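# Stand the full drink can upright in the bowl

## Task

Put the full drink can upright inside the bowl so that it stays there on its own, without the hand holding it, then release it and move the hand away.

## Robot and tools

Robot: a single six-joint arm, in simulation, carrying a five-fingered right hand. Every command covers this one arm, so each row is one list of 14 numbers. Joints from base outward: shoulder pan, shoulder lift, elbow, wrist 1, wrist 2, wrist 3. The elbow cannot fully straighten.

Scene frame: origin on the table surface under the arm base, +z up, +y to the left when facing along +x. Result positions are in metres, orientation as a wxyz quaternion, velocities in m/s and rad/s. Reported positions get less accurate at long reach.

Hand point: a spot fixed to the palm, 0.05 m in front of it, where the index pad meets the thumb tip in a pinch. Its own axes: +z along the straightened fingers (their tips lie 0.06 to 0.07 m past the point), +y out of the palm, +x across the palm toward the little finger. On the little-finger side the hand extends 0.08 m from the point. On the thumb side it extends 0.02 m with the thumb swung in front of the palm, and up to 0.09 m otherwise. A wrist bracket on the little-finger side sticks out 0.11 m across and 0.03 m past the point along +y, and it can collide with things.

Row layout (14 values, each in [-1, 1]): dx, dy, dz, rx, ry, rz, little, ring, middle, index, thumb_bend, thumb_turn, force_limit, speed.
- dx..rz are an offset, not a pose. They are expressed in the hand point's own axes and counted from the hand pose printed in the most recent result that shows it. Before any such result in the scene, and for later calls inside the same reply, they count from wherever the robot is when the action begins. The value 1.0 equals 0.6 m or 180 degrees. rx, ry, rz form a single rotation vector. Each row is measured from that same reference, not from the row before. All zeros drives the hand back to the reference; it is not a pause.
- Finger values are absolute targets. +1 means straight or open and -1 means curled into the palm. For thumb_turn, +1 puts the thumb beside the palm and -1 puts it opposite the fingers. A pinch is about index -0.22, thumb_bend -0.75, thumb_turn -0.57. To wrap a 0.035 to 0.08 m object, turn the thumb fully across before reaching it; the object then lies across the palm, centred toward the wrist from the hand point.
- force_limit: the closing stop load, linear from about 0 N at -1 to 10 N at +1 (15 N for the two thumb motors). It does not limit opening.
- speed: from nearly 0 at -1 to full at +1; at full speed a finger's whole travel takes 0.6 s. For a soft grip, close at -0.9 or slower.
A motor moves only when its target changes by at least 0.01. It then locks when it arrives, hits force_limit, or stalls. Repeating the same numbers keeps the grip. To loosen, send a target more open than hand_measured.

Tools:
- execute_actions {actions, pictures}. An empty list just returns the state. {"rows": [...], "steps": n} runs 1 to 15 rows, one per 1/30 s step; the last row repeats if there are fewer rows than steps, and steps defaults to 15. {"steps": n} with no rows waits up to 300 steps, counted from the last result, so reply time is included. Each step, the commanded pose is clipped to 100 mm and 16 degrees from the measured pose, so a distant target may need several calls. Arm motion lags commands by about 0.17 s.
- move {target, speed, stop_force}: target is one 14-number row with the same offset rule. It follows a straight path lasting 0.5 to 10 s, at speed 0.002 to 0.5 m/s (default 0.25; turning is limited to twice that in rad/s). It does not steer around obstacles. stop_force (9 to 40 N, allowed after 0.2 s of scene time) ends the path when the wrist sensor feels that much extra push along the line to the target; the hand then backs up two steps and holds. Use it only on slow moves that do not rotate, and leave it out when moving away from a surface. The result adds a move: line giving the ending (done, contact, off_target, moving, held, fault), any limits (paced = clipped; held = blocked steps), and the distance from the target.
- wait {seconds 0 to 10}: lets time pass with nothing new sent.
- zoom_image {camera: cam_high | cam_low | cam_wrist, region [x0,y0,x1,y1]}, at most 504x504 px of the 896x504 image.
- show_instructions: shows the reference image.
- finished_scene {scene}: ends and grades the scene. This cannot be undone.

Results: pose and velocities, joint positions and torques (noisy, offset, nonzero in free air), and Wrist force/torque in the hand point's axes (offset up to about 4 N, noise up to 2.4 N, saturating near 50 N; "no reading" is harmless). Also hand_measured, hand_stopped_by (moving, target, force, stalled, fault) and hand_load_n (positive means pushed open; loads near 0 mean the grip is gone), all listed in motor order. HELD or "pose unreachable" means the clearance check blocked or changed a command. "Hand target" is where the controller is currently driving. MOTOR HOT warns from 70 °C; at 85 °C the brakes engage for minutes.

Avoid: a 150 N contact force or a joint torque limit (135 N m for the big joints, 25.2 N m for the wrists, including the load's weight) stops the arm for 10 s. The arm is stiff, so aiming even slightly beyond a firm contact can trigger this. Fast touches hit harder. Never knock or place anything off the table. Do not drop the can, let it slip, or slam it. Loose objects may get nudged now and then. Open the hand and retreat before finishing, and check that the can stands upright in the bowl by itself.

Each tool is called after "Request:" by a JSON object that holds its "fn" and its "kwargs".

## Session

Request:
{"fn": "execute_actions", "kwargs": {"actions": []}}

Scene clock: 0.00 s of 4800.00 s.
end_effector_position=(+0.5892, +0.0737, +0.3014) hand_measured=(+1.000, +1.000, +1.000, +1.000, +1.000, +1.000) hand_load_n=(+0.0, +0.0, +0.0, +0.0, +0.0, +0.0) hand_stopped_by=(target, target, target, target, target, target) hand_force_limit=0.00 hand_speed=-0.80 end_effector_quat_wxyz=(-0.221, +0.823, -0.106, -0.512) end_effector_velocity=(-0.000, -0.000, -0.000) end_effector_angular_velocity=(+0.001, +0.001, -0.002)
Joint positions: [-0.368 -0.887  0.964  2.581  1.201  0.48 ]
Joint velocities: [-0.     0.001  0.001  0.    -0.    -0.001]
Joint torques (N m, as the arm reports them, + toward a larger angle): no reading
Wrist force (N, on the end effector, along its own x y z axes, offset not removed): no reading
Wrist torque (N m, same axes, about the end effector's origin, offset not removed): no reading
Hand target: +0.589, +0.074, +0.301; -0.221, +0.823, -0.106, -0.512

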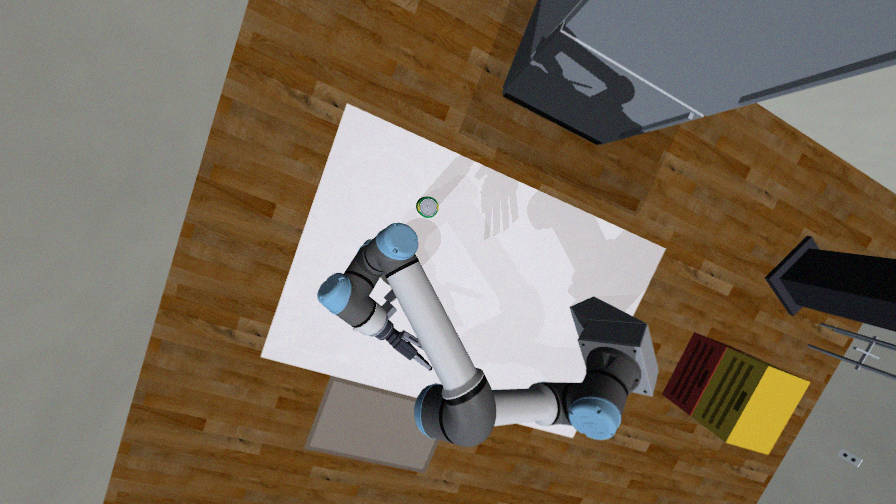

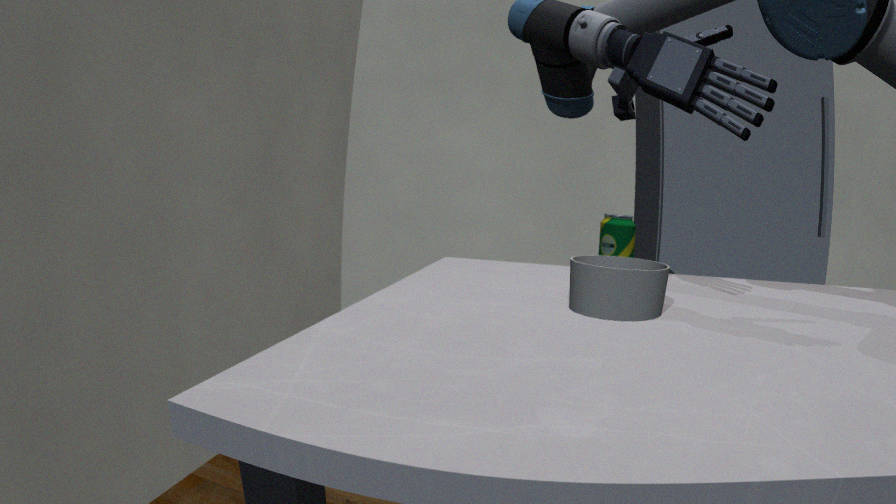

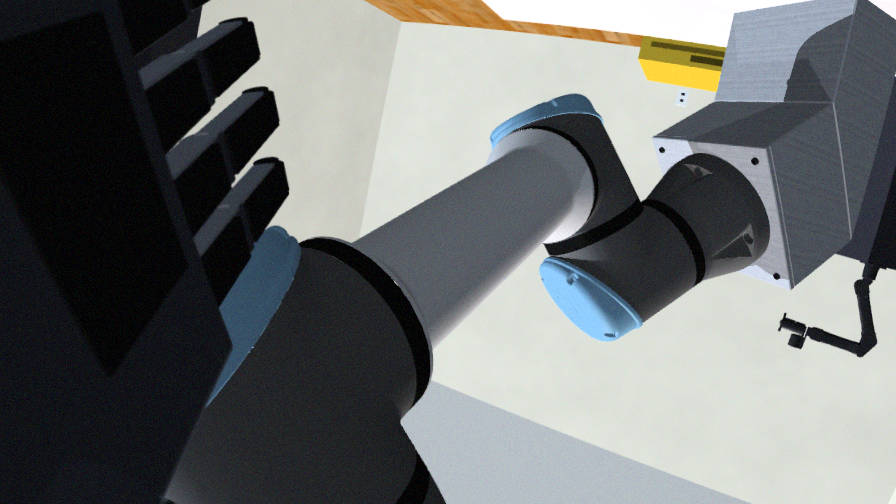

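Request:
{"fn": "move", "kwargs": {"target": [0.032,0.18,-0.198,-0.207,0.591,0,1,1,1,1,1,1,0.2,0], "speed": 0.35}}

Scene clock: 74.13 s of 4800.00 s.
end_effector_position=(+0.6494, -0.0765, +0.3024) hand_measured=(+1.000, +1.000, +1.000, +1.000, +1.000, +1.000) hand_load_n=(+0.0, +0.0, +0.0, +0.0, +0.0, +0.0) hand_stopped_by=(target, target, target, target, target, target) hand_force_limit=0.20 hand_speed=0.00 end_effector_quat_wxyz=(+0.189, +0.919, -0.091, +0.333) end_effector_velocity=(+0.000, -0.000, -0.000) end_effector_angular_velocity=(-0.009, -0.013, +0.002)
Joint positions: [-0.697 -1.664  1.688  0.442  0.805  1.774]
Joint velocities: [ 0.006 -0.009  0.012 -0.025  0.014  0.016]
Joint torques (N m, as the arm reports them, + toward a larger angle): [ -6.56 -18.96   1.59  -2.52   3.16   1.09]
Wrist force (N, on the end effector, along its own x y z axes, offset not removed): [0.7 -2.3 0.5]
Wrist torque (N m, same axes, about the end effector's origin, offset not removed): [-0.57 -0.23 0.00]
Hand target: +0.649, -0.077, +0.302; +0.190, +0.919, -0.091, +0.334
Off the commanded pose: 0.001 m, 0 deg.
After step 90, 67.63 s passed at rest.
move: done

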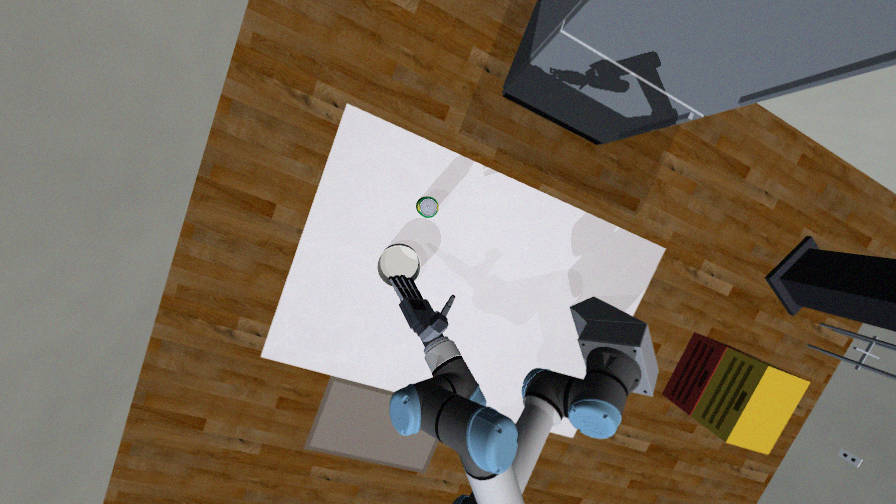

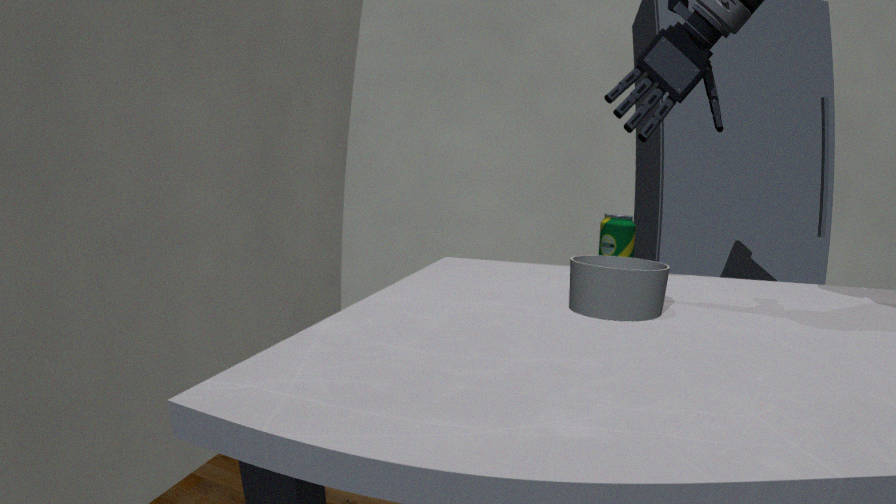

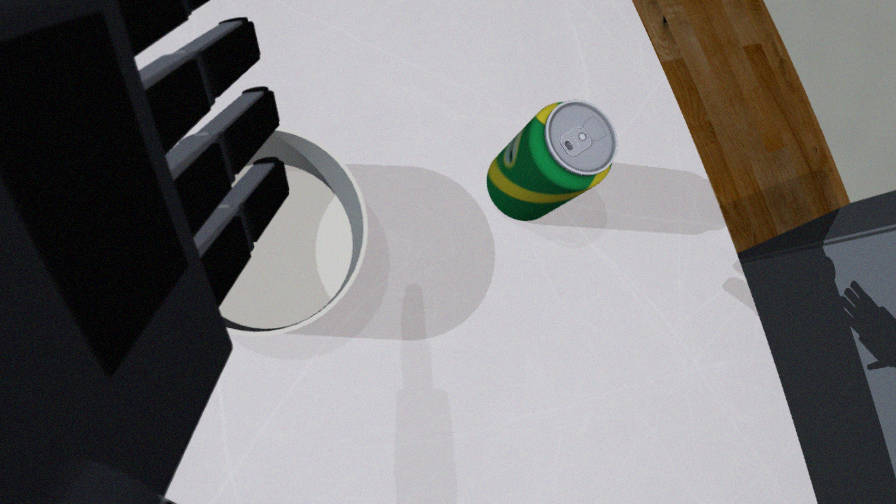

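Request:
{"fn": "move", "kwargs": {"target": [-0.053,0.1625,0.352,0,0,0.632,1,1,1,1,1,-1,0.2,0], "speed": 0.35}}

Scene clock: 89.90 s of 4800.00 s.
end_effector_position=(+0.7181, -0.2501, +0.1600) hand_measured=(+1.000, +1.000, +1.000, +1.000, +1.000, -1.000) hand_load_n=(+0.0, +0.0, +0.0, +0.0, +0.0, +0.0) hand_stopped_by=(target, target, target, target, target, target) hand_force_limit=0.20 hand_speed=0.00 end_effector_quat_wxyz=(+0.175, -0.426, +0.819, -0.341) end_effector_velocity=(-0.001, -0.001, -0.001) end_effector_angular_velocity=(+0.008, -0.007, -0.010)
Joint positions: [-0.695 -1.032  1.391  0.106  0.807  3.759]
Joint velocities: [-0.     0.002  0.005 -0.009 -0.     0.016]
Joint torques (N m, as the arm reports them, + toward a larger angle): [-27.97 -12.59   0.9   -2.22   3.16   1.69]
Wrist force (N, on the end effector, along its own x y z axes, offset not removed): [1.9 -0.5 0.2]
Wrist torque (N m, same axes, about the end effector's origin, offset not removed): [-0.26 -0.42 0.14]
Hand target: +0.718, -0.250, +0.160; +0.176, -0.426, +0.820, -0.340
Off the commanded pose: 0.001 m, 0 deg.
After step 90, 9.30 s passed at rest.
move: done

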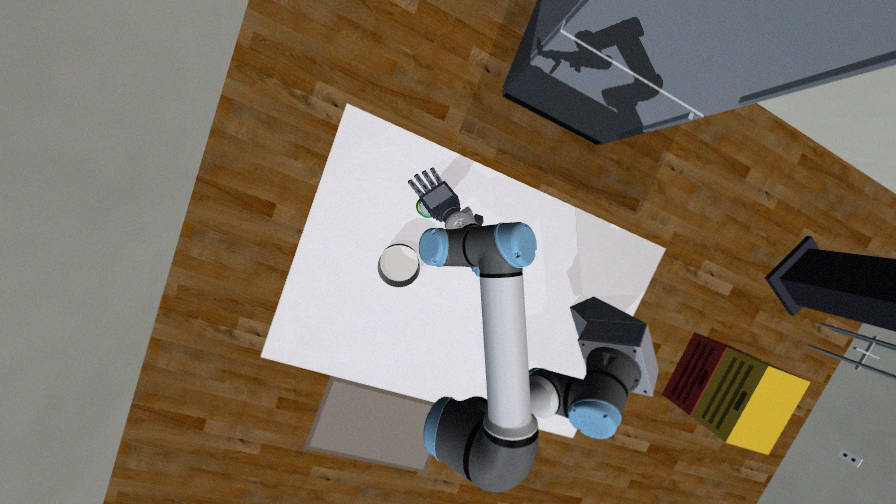

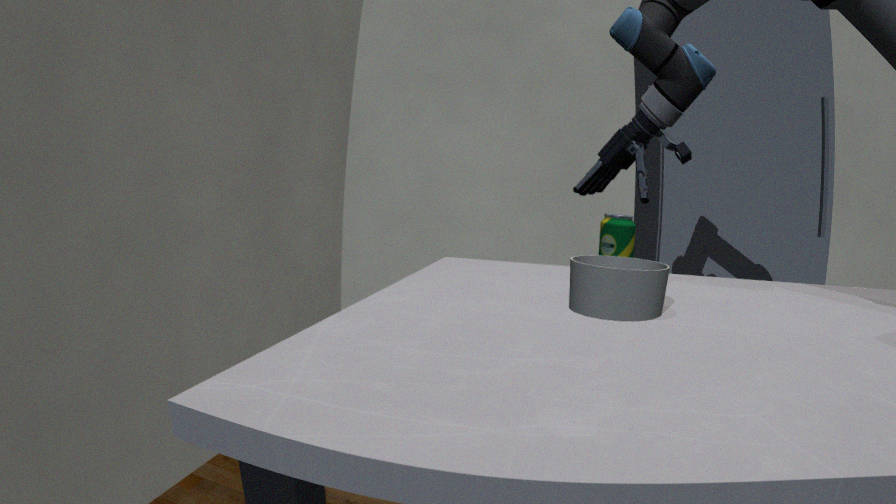

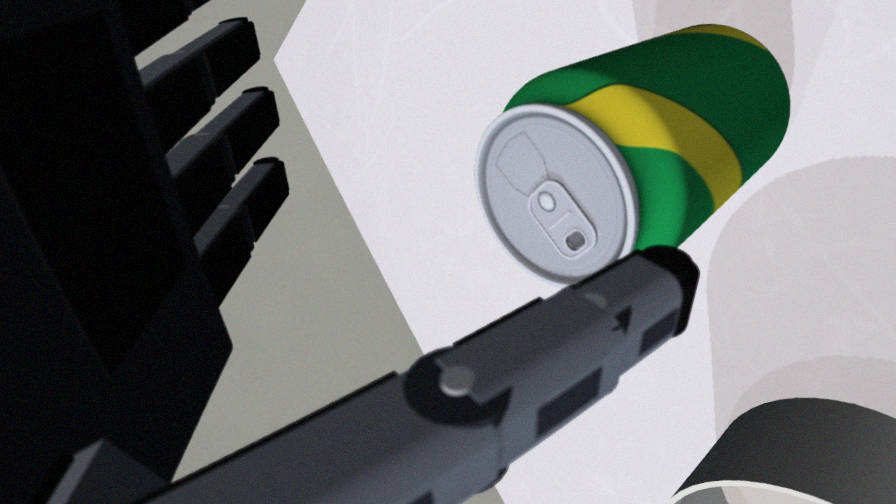

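Request:
{"fn": "move", "kwargs": {"target": [-0.012,0.0795,0.0795,0,0,0,1,1,1,1,1,-1,0.2,0], "speed": 0.06}}

Scene clock: 103.70 s of 4800.00 s.
end_effector_position=(+0.7221, -0.2442, +0.0928) hand_measured=(+1.000, +1.000, +1.000, +1.000, +1.000, -1.000) hand_load_n=(+0.0, +0.0, +0.0, +0.0, +0.0, +0.0) hand_stopped_by=(target, target, target, target, target, target) hand_force_limit=0.20 hand_speed=0.00 end_effector_quat_wxyz=(+0.175, -0.426, +0.820, -0.340) end_effector_velocity=(-0.001, +0.000, -0.003) end_effector_angular_velocity=(+0.000, +0.001, -0.002)
Joint positions: [-0.59  -0.983  1.407  0.003  0.901  3.819]
Joint velocities: [ 0.004  0.002  0.002 -0.003  0.004  0.002]
Joint torques (N m, as the arm reports them, + toward a larger angle): [-29.12 -16.15 -18.97  -2.37   3.32   1.54]
Wrist force (N, on the end effector, along its own x y z axes, offset not removed): [0.1 -0.2 0.7]
Wrist torque (N m, same axes, about the end effector's origin, offset not removed): [-0.13 -0.04 0.06]
Hand target: +0.722, -0.244, +0.093; +0.176, -0.426, +0.819, -0.341
Off the commanded pose: 0.000 m, 0 deg.
After step 90, 9.23 s passed at rest.
move: done

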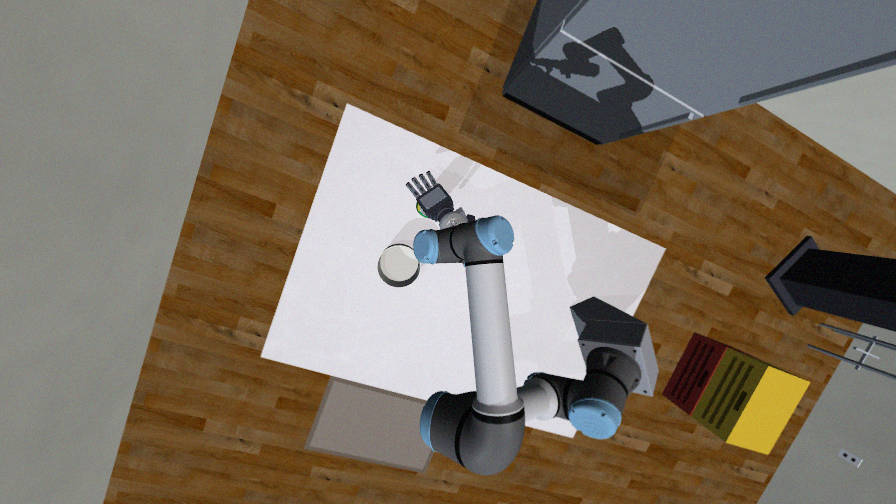

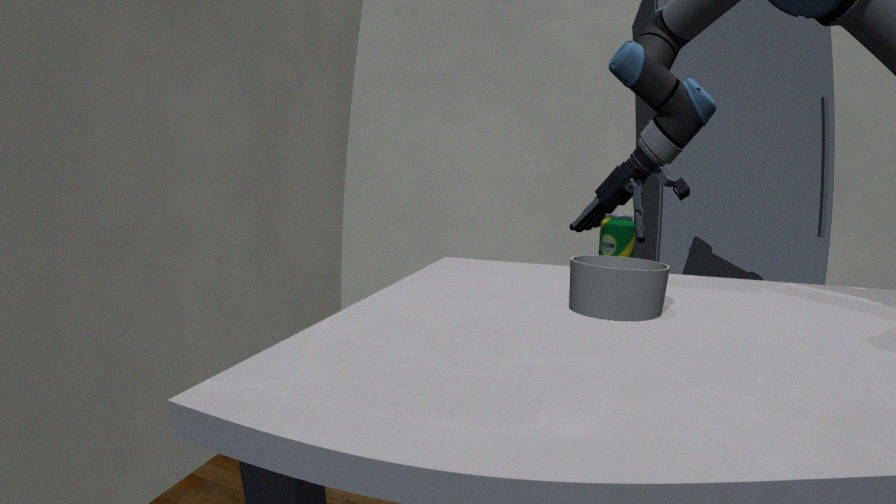

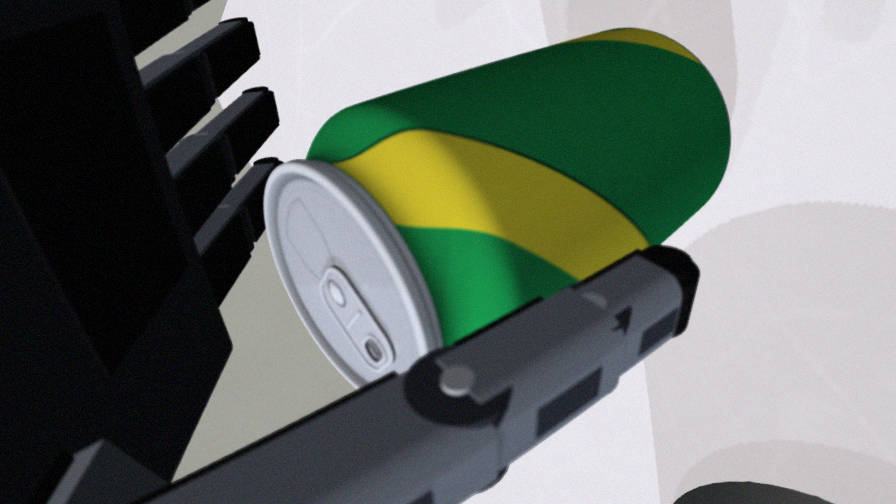

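Request:
{"fn": "move", "kwargs": {"target": [0,0,0,0,0,0,-0.8,0.2,0.4,0.4,0.8,-1,-0.85,-0.3]}}

Request:
{"fn": "move", "kwargs": {"target": [0,0,0,0,0,0,-0.8,0.2,-0.2,-0.2,-0.2,-1,-0.85,-0.88]}}

Request:
{"fn": "move", "kwargs": {"target": [0,0,0,0,0,0,-0.8,0.2,-0.4,-0.4,-0.2,-1,0.6,-0.92]}}

Scene clock: 112.23 s of 4800.00 s.
end_effector_position=(+0.7221, -0.2442, +0.0928) hand_measured=(-0.800, +0.200, +0.400, +0.400, +0.800, -1.000) hand_load_n=(+0.0, +0.0, +0.0, +0.0, +0.0, +0.0) hand_stopped_by=(target, target, target, target, target, target) hand_force_limit=-0.85 hand_speed=-0.30 end_effector_quat_wxyz=(+0.175, -0.426, +0.820, -0.340) end_effector_velocity=(+0.001, -0.001, +0.001) end_effector_angular_velocity=(-0.001, -0.001, -0.001)
Joint positions: [-0.59  -0.983  1.407  0.003  0.901  3.819]
Joint velocities: [-0.001 -0.    -0.001  0.     0.001  0.001]
Joint torques (N m, as the arm reports them, + toward a larger angle): [-47.67 -38.04   1.34   1.87  -2.01  -1.78]
Wrist force (N, on the end effector, along its own x y z axes, offset not removed): [1.3 0.1 -1.1]
Wrist torque (N m, same axes, about the end effector's origin, offset not removed): [-0.13 -0.29 0.05]
Hand target: +0.722, -0.244, +0.093; +0.175, -0.426, +0.820, -0.340
Off the commanded pose: 0.000 m, 0 deg.
After step 90, 3.70 s passed at rest.
move: done

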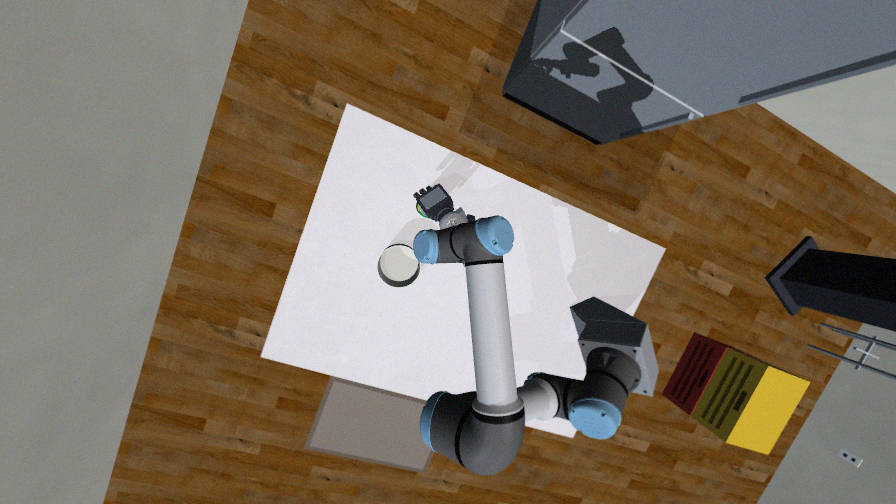

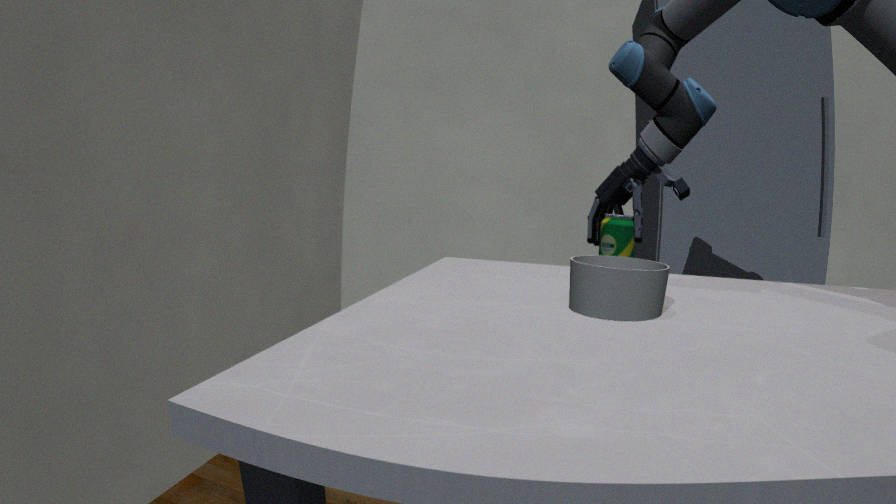

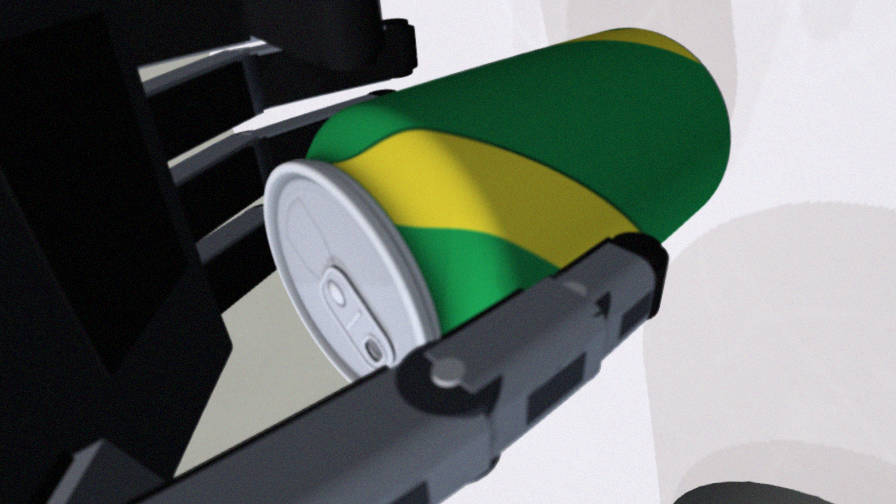

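Scene clock: 113.37 s of 4800.00 s.
end_effector_position=(+0.7221, -0.2442, +0.0928) hand_measured=(-0.800, +0.200, +0.254, +0.234, +0.688, -1.000) hand_load_n=(+0.0, +0.0, +0.5, +1.0, +1.0, +0.0) hand_stopped_by=(target, target, force, force, force, target) hand_force_limit=-0.85 hand_speed=-0.88 end_effector_quat_wxyz=(+0.175, -0.426, +0.820, -0.340) end_effector_velocity=(-0.002, +0.000, -0.001) end_effector_angular_velocity=(+0.002, +0.001, -0.002)
Joint positions: [-0.59  -0.983  1.407  0.003  0.901  3.819]
Joint velocities: [-0.    -0.     0.003  0.    -0.001  0.   ]
Joint torques (N m, as the arm reports them, + toward a larger angle): [-47.42 -37.87   2.22   1.9   -1.82  -1.69]
Wrist force (N, on the end effector, along its own x y z axes, offset not removed): [0.6 -1.1 0.5]
Wrist torque (N m, same axes, about the end effector's origin, offset not removed): [-0.38 -0.24 -0.03]
Hand target: +0.722, -0.244, +0.093; +0.175, -0.426, +0.820, -0.340
Off the commanded pose: 0.000 m, 0 deg.
move: done

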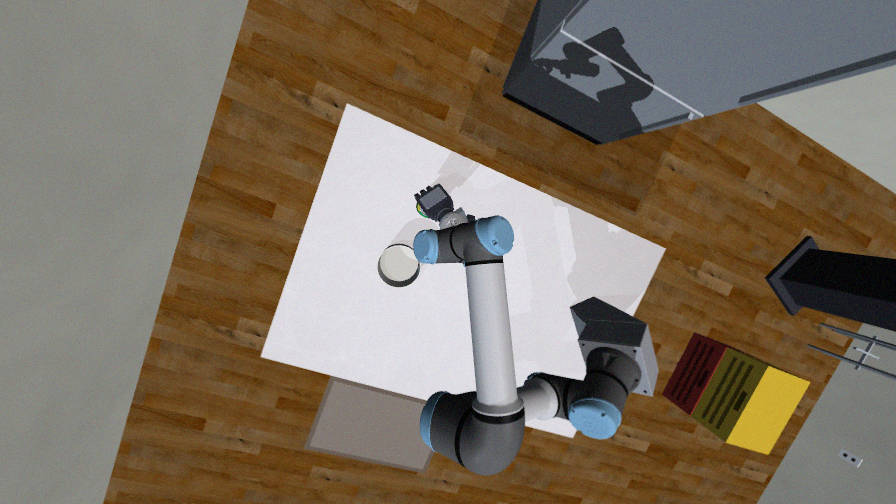

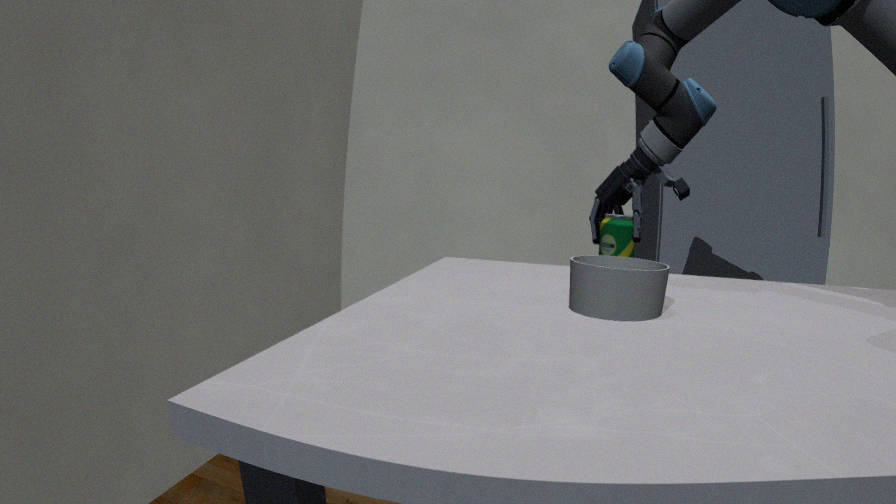

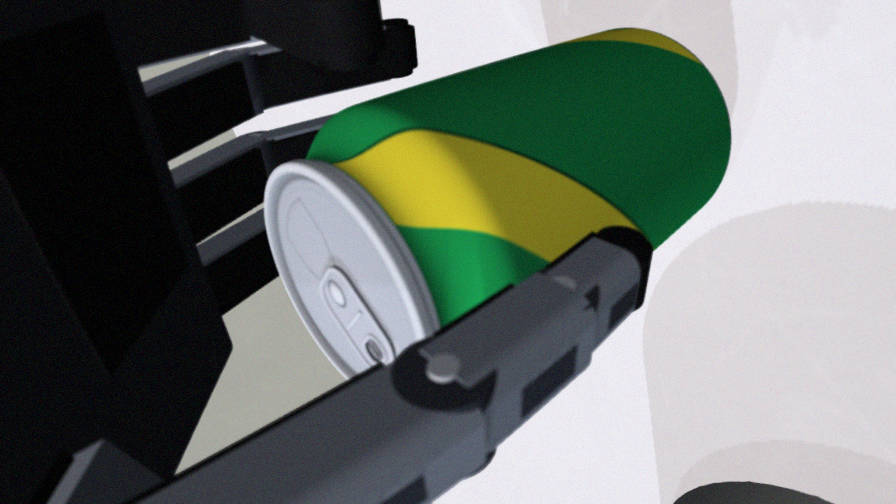

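Scene clock: 113.93 s of 4800.00 s.
end_effector_position=(+0.7221, -0.2442, +0.0928) hand_measured=(-0.800, +0.200, +0.214, +0.194, +0.694, -1.000) hand_load_n=(+0.0, +0.0, +8.5, +8.5, +11.0, +0.5) hand_stopped_by=(target, target, force, force, force, target) hand_force_limit=0.60 hand_speed=-0.92 end_effector_quat_wxyz=(+0.175, -0.426, +0.820, -0.340) end_effector_velocity=(+0.000, +0.001, +0.000) end_effector_angular_velocity=(-0.001, -0.001, -0.000)
Joint positions: [-0.59  -0.983  1.407  0.003  0.901  3.819]
Joint velocities: [ 0.    -0.002  0.001  0.     0.001  0.001]
Joint torques (N m, as the arm reports them, + toward a larger angle): [-47.35 -37.72   2.03   1.93  -2.    -1.71]
Wrist force (N, on the end effector, along its own x y z axes, offset not removed): [0.9 -0.1 -0.5]
Wrist torque (N m, same axes, about the end effector's origin, offset not removed): [-0.01 -0.23 0.02]
Hand target: +0.722, -0.244, +0.093; +0.175, -0.426, +0.820, -0.340
Off the commanded pose: 0.000 m, 0 deg.
move: done

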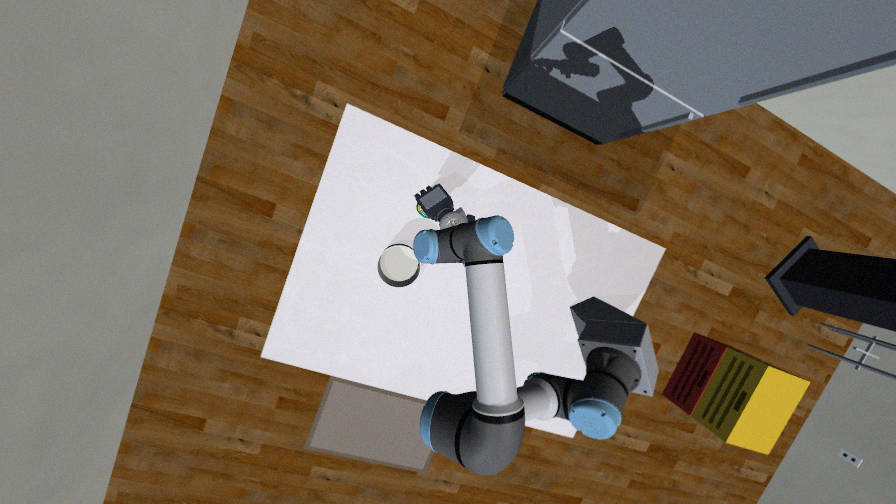

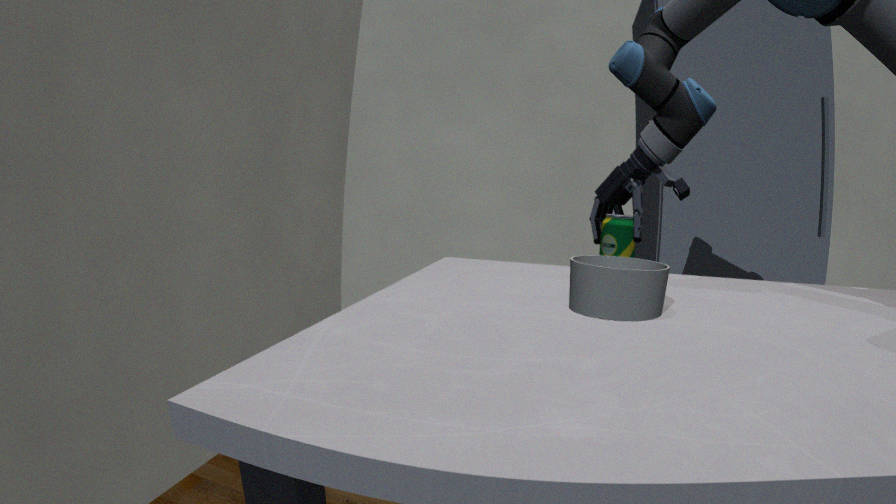

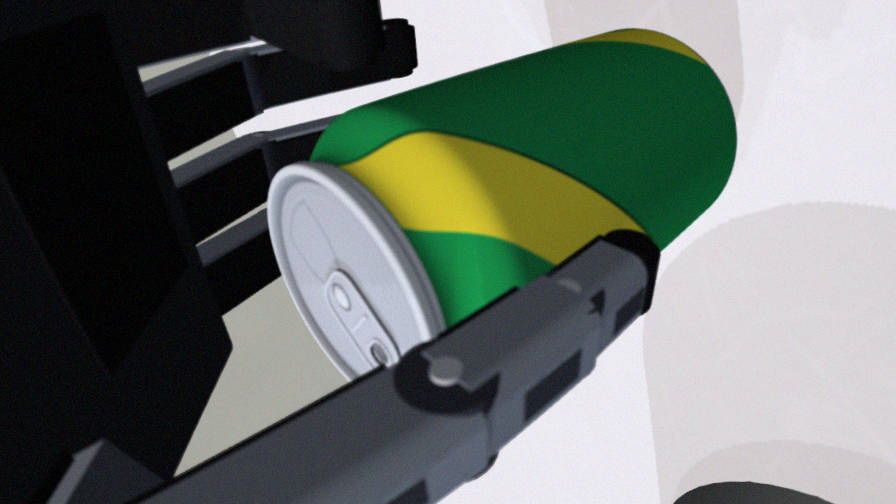

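Request:
{"fn": "move", "kwargs": {"target": [0,-0.118,-0.118,0,0,0,-0.8,0.2,-0.4,-0.4,-0.2,-1,0.6,-0.92], "speed": 0.09}}

Request:
{"fn": "move", "kwargs": {"target": [-0.298,0.119,-0.119,0,0,0,-0.8,0.2,-0.4,-0.4,-0.2,-1,0.6,-0.92], "speed": 0.13}}

Scene clock: 124.93 s of 4800.00 s.
end_effector_position=(+0.7221, -0.2442, +0.1926) hand_measured=(-0.800, +0.200, +0.214, +0.194, +0.694, -1.000) hand_load_n=(+0.0, +0.0, +3.5, +5.5, +8.5, +0.0) hand_stopped_by=(target, target, force, force, force, target) hand_force_limit=0.60 hand_speed=-0.92 end_effector_quat_wxyz=(+0.175, -0.426, +0.820, -0.341) end_effector_velocity=(+0.000, +0.000, +0.003) end_effector_angular_velocity=(-0.000, +0.001, +0.002)
Joint positions: [-0.735 -1.058  1.366  0.176  0.772  3.733]
Joint velocities: [-0.004 -0.001 -0.003  0.006 -0.005 -0.004]
Joint torques (N m, as the arm reports them, + toward a larger angle): [-49.97 -35.65 -25.89   1.81  -1.99  -1.69]
Wrist force (N, on the end effector, along its own x y z axes, offset not removed): [1.8 1.6 2.0]
Wrist torque (N m, same axes, about the end effector's origin, offset not removed): [-0.19 -0.38 0.15]
Hand target: +0.722, -0.244, +0.193; +0.175, -0.426, +0.820, -0.340
Off the commanded pose: 0.000 m, 0 deg.
After step 90, 6.40 s passed at rest.
move: done

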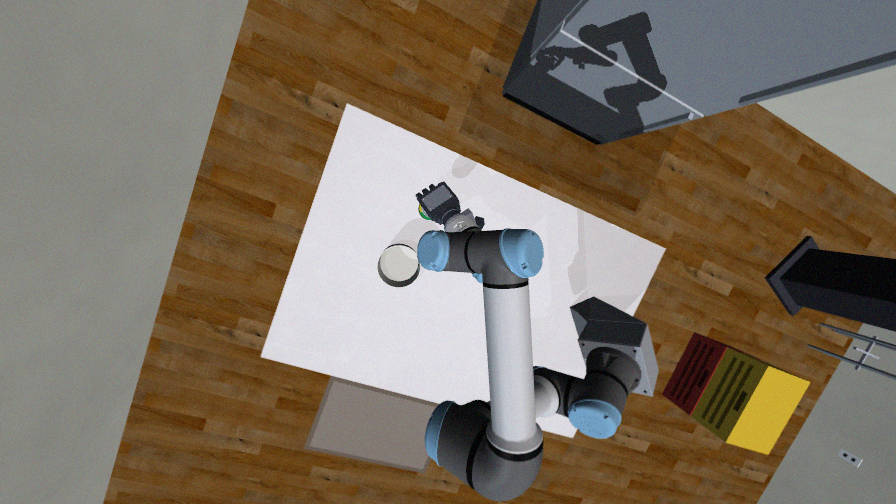

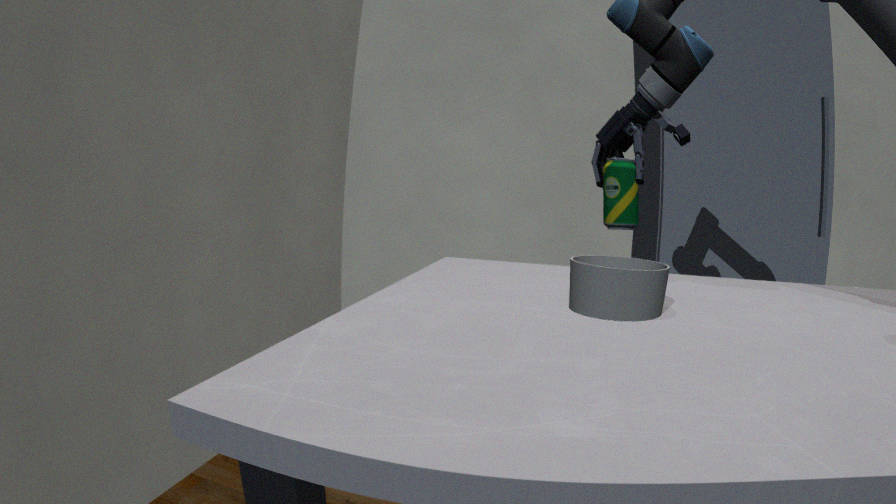

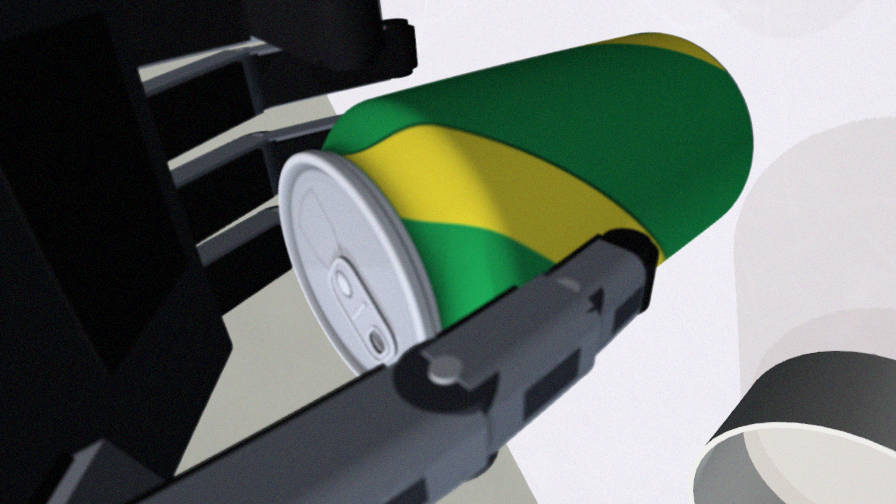

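Scene clock: 127.03 s of 4800.00 s.
end_effector_position=(+0.7427, -0.0402, +0.1925) hand_measured=(-0.800, +0.200, +0.214, +0.194, +0.694, -1.000) hand_load_n=(+0.0, +0.0, +3.5, +5.5, +8.5, +0.0) hand_stopped_by=(target, target, force, force, force, target) hand_force_limit=0.60 hand_speed=-0.92 end_effector_quat_wxyz=(+0.176, -0.426, +0.820, -0.340) end_effector_velocity=(-0.001, +0.002, -0.001) end_effector_angular_velocity=(-0.001, +0.001, -0.003)
Joint positions: [-0.54  -1.393  1.499  0.305  0.947  3.845]
Joint velocities: [ 0.003 -0.003  0.002  0.003  0.005  0.001]
Joint torques (N m, as the arm reports them, + toward a larger angle): [-16.81 -32.1   -7.91   1.98   3.39   1.42]
Wrist force (N, on the end effector, along its own x y z axes, offset not removed): [1.3 3.1 2.0]
Wrist torque (N m, same axes, about the end effector's origin, offset not removed): [-0.01 -0.29 0.18]
Hand target: +0.743, -0.040, +0.193; +0.176, -0.426, +0.820, -0.340
Off the commanded pose: 0.001 m, 0 deg.
move: done

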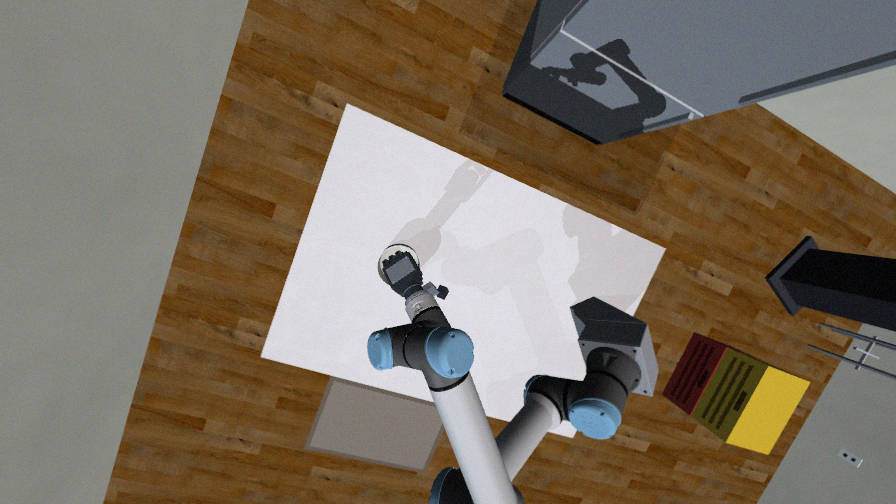

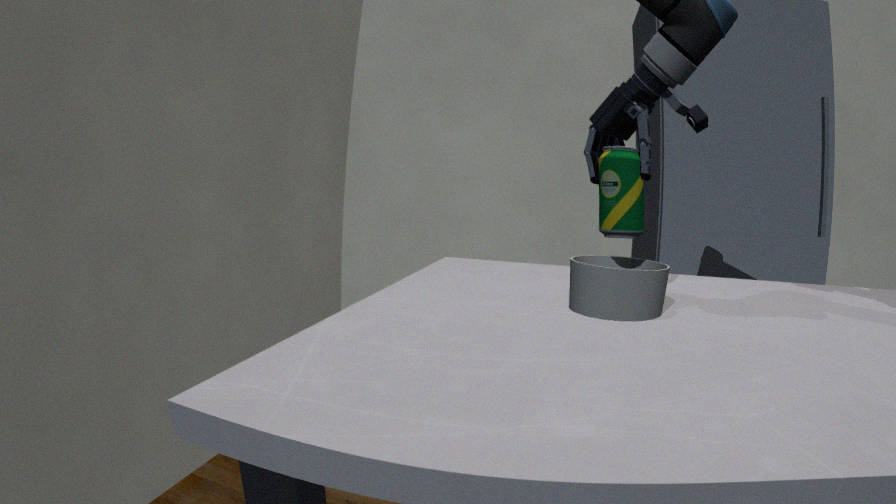

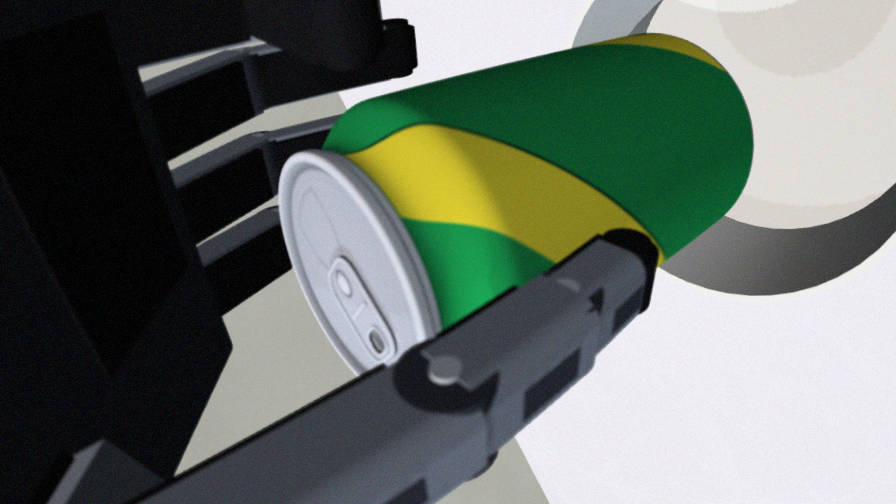

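Request:
{"fn": "move", "kwargs": {"target": [-0.01,0.101,0.078,0.025,0,0,-0.8,0.2,-0.4,-0.4,-0.2,-1,0.6,-0.92], "speed": 0.06}}

Scene clock: 146.60 s of 4800.00 s.
end_effector_position=(+0.7382, -0.0296, +0.1170) hand_measured=(-0.800, +0.200, +0.214, +0.194, +0.694, -1.000) hand_load_n=(+0.0, +0.0, +3.5, +5.5, +8.5, +0.5) hand_stopped_by=(target, target, force, force, force, target) hand_force_limit=0.60 hand_speed=-0.92 end_effector_quat_wxyz=(+0.192, -0.419, +0.806, -0.372) end_effector_velocity=(+0.001, +0.000, -0.002) end_effector_angular_velocity=(-0.002, -0.004, +0.001)
Joint positions: [-0.372 -1.379  1.61   0.079  1.158  3.946]
Joint velocities: [ 0.006  0.001  0.002 -0.008  0.008  0.003]
Joint torques (N m, as the arm reports them, + toward a larger angle): [-14.73 -15.44   0.95  -2.74   3.82   1.65]
Wrist force (N, on the end effector, along its own x y z axes, offset not removed): [1.5 2.4 1.6]
Wrist torque (N m, same axes, about the end effector's origin, offset not removed): [-0.13 -0.28 0.11]
Hand target: +0.738, -0.030, +0.117; +0.192, -0.419, +0.806, -0.372
Off the commanded pose: 0.000 m, 0 deg.
After step 90, 14.83 s passed at rest.
move: done

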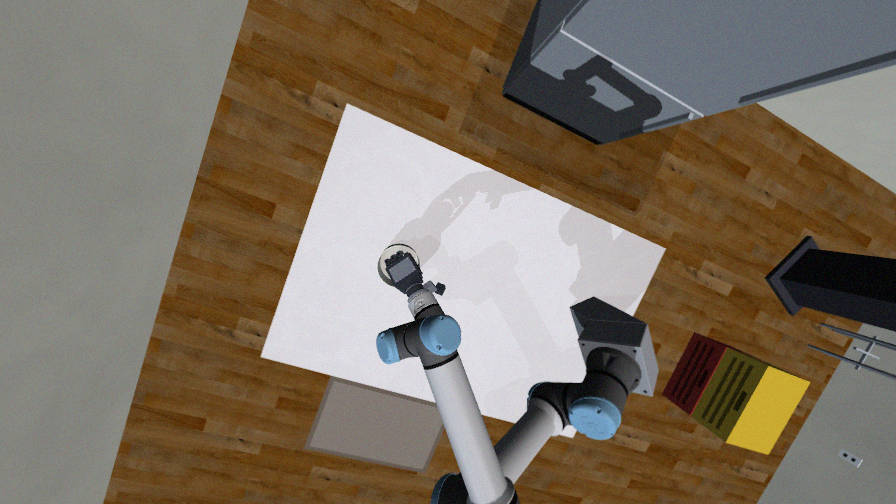

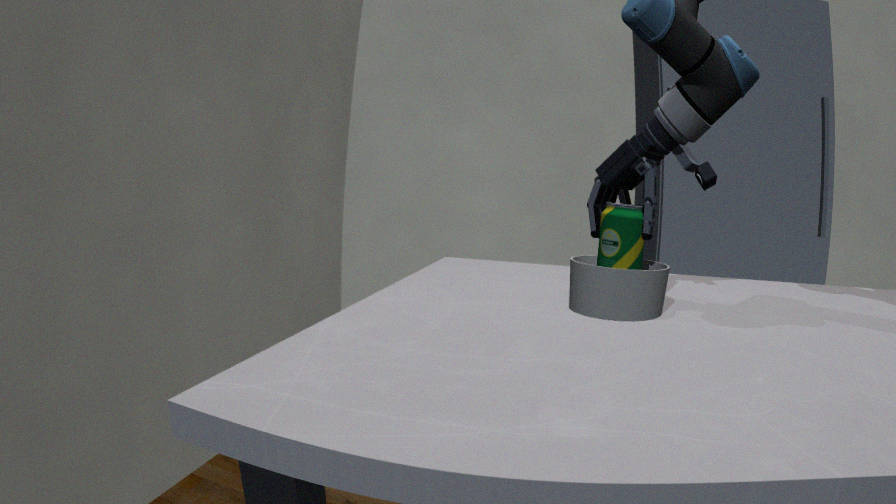

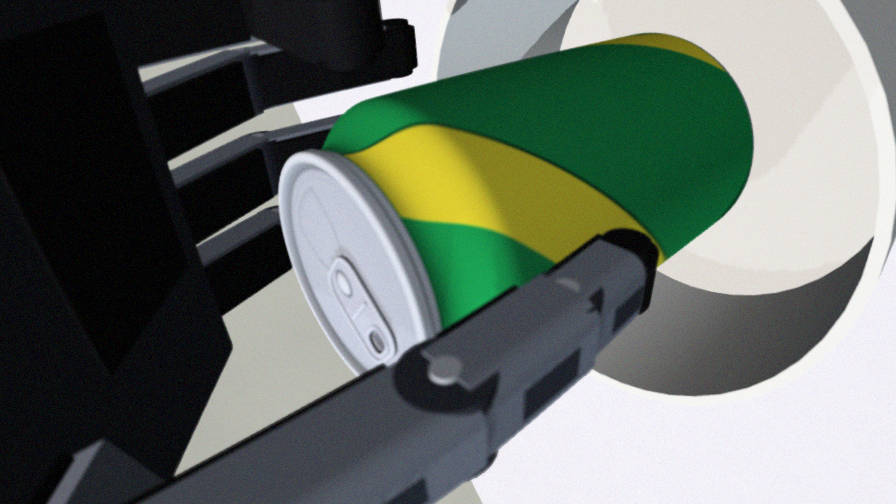

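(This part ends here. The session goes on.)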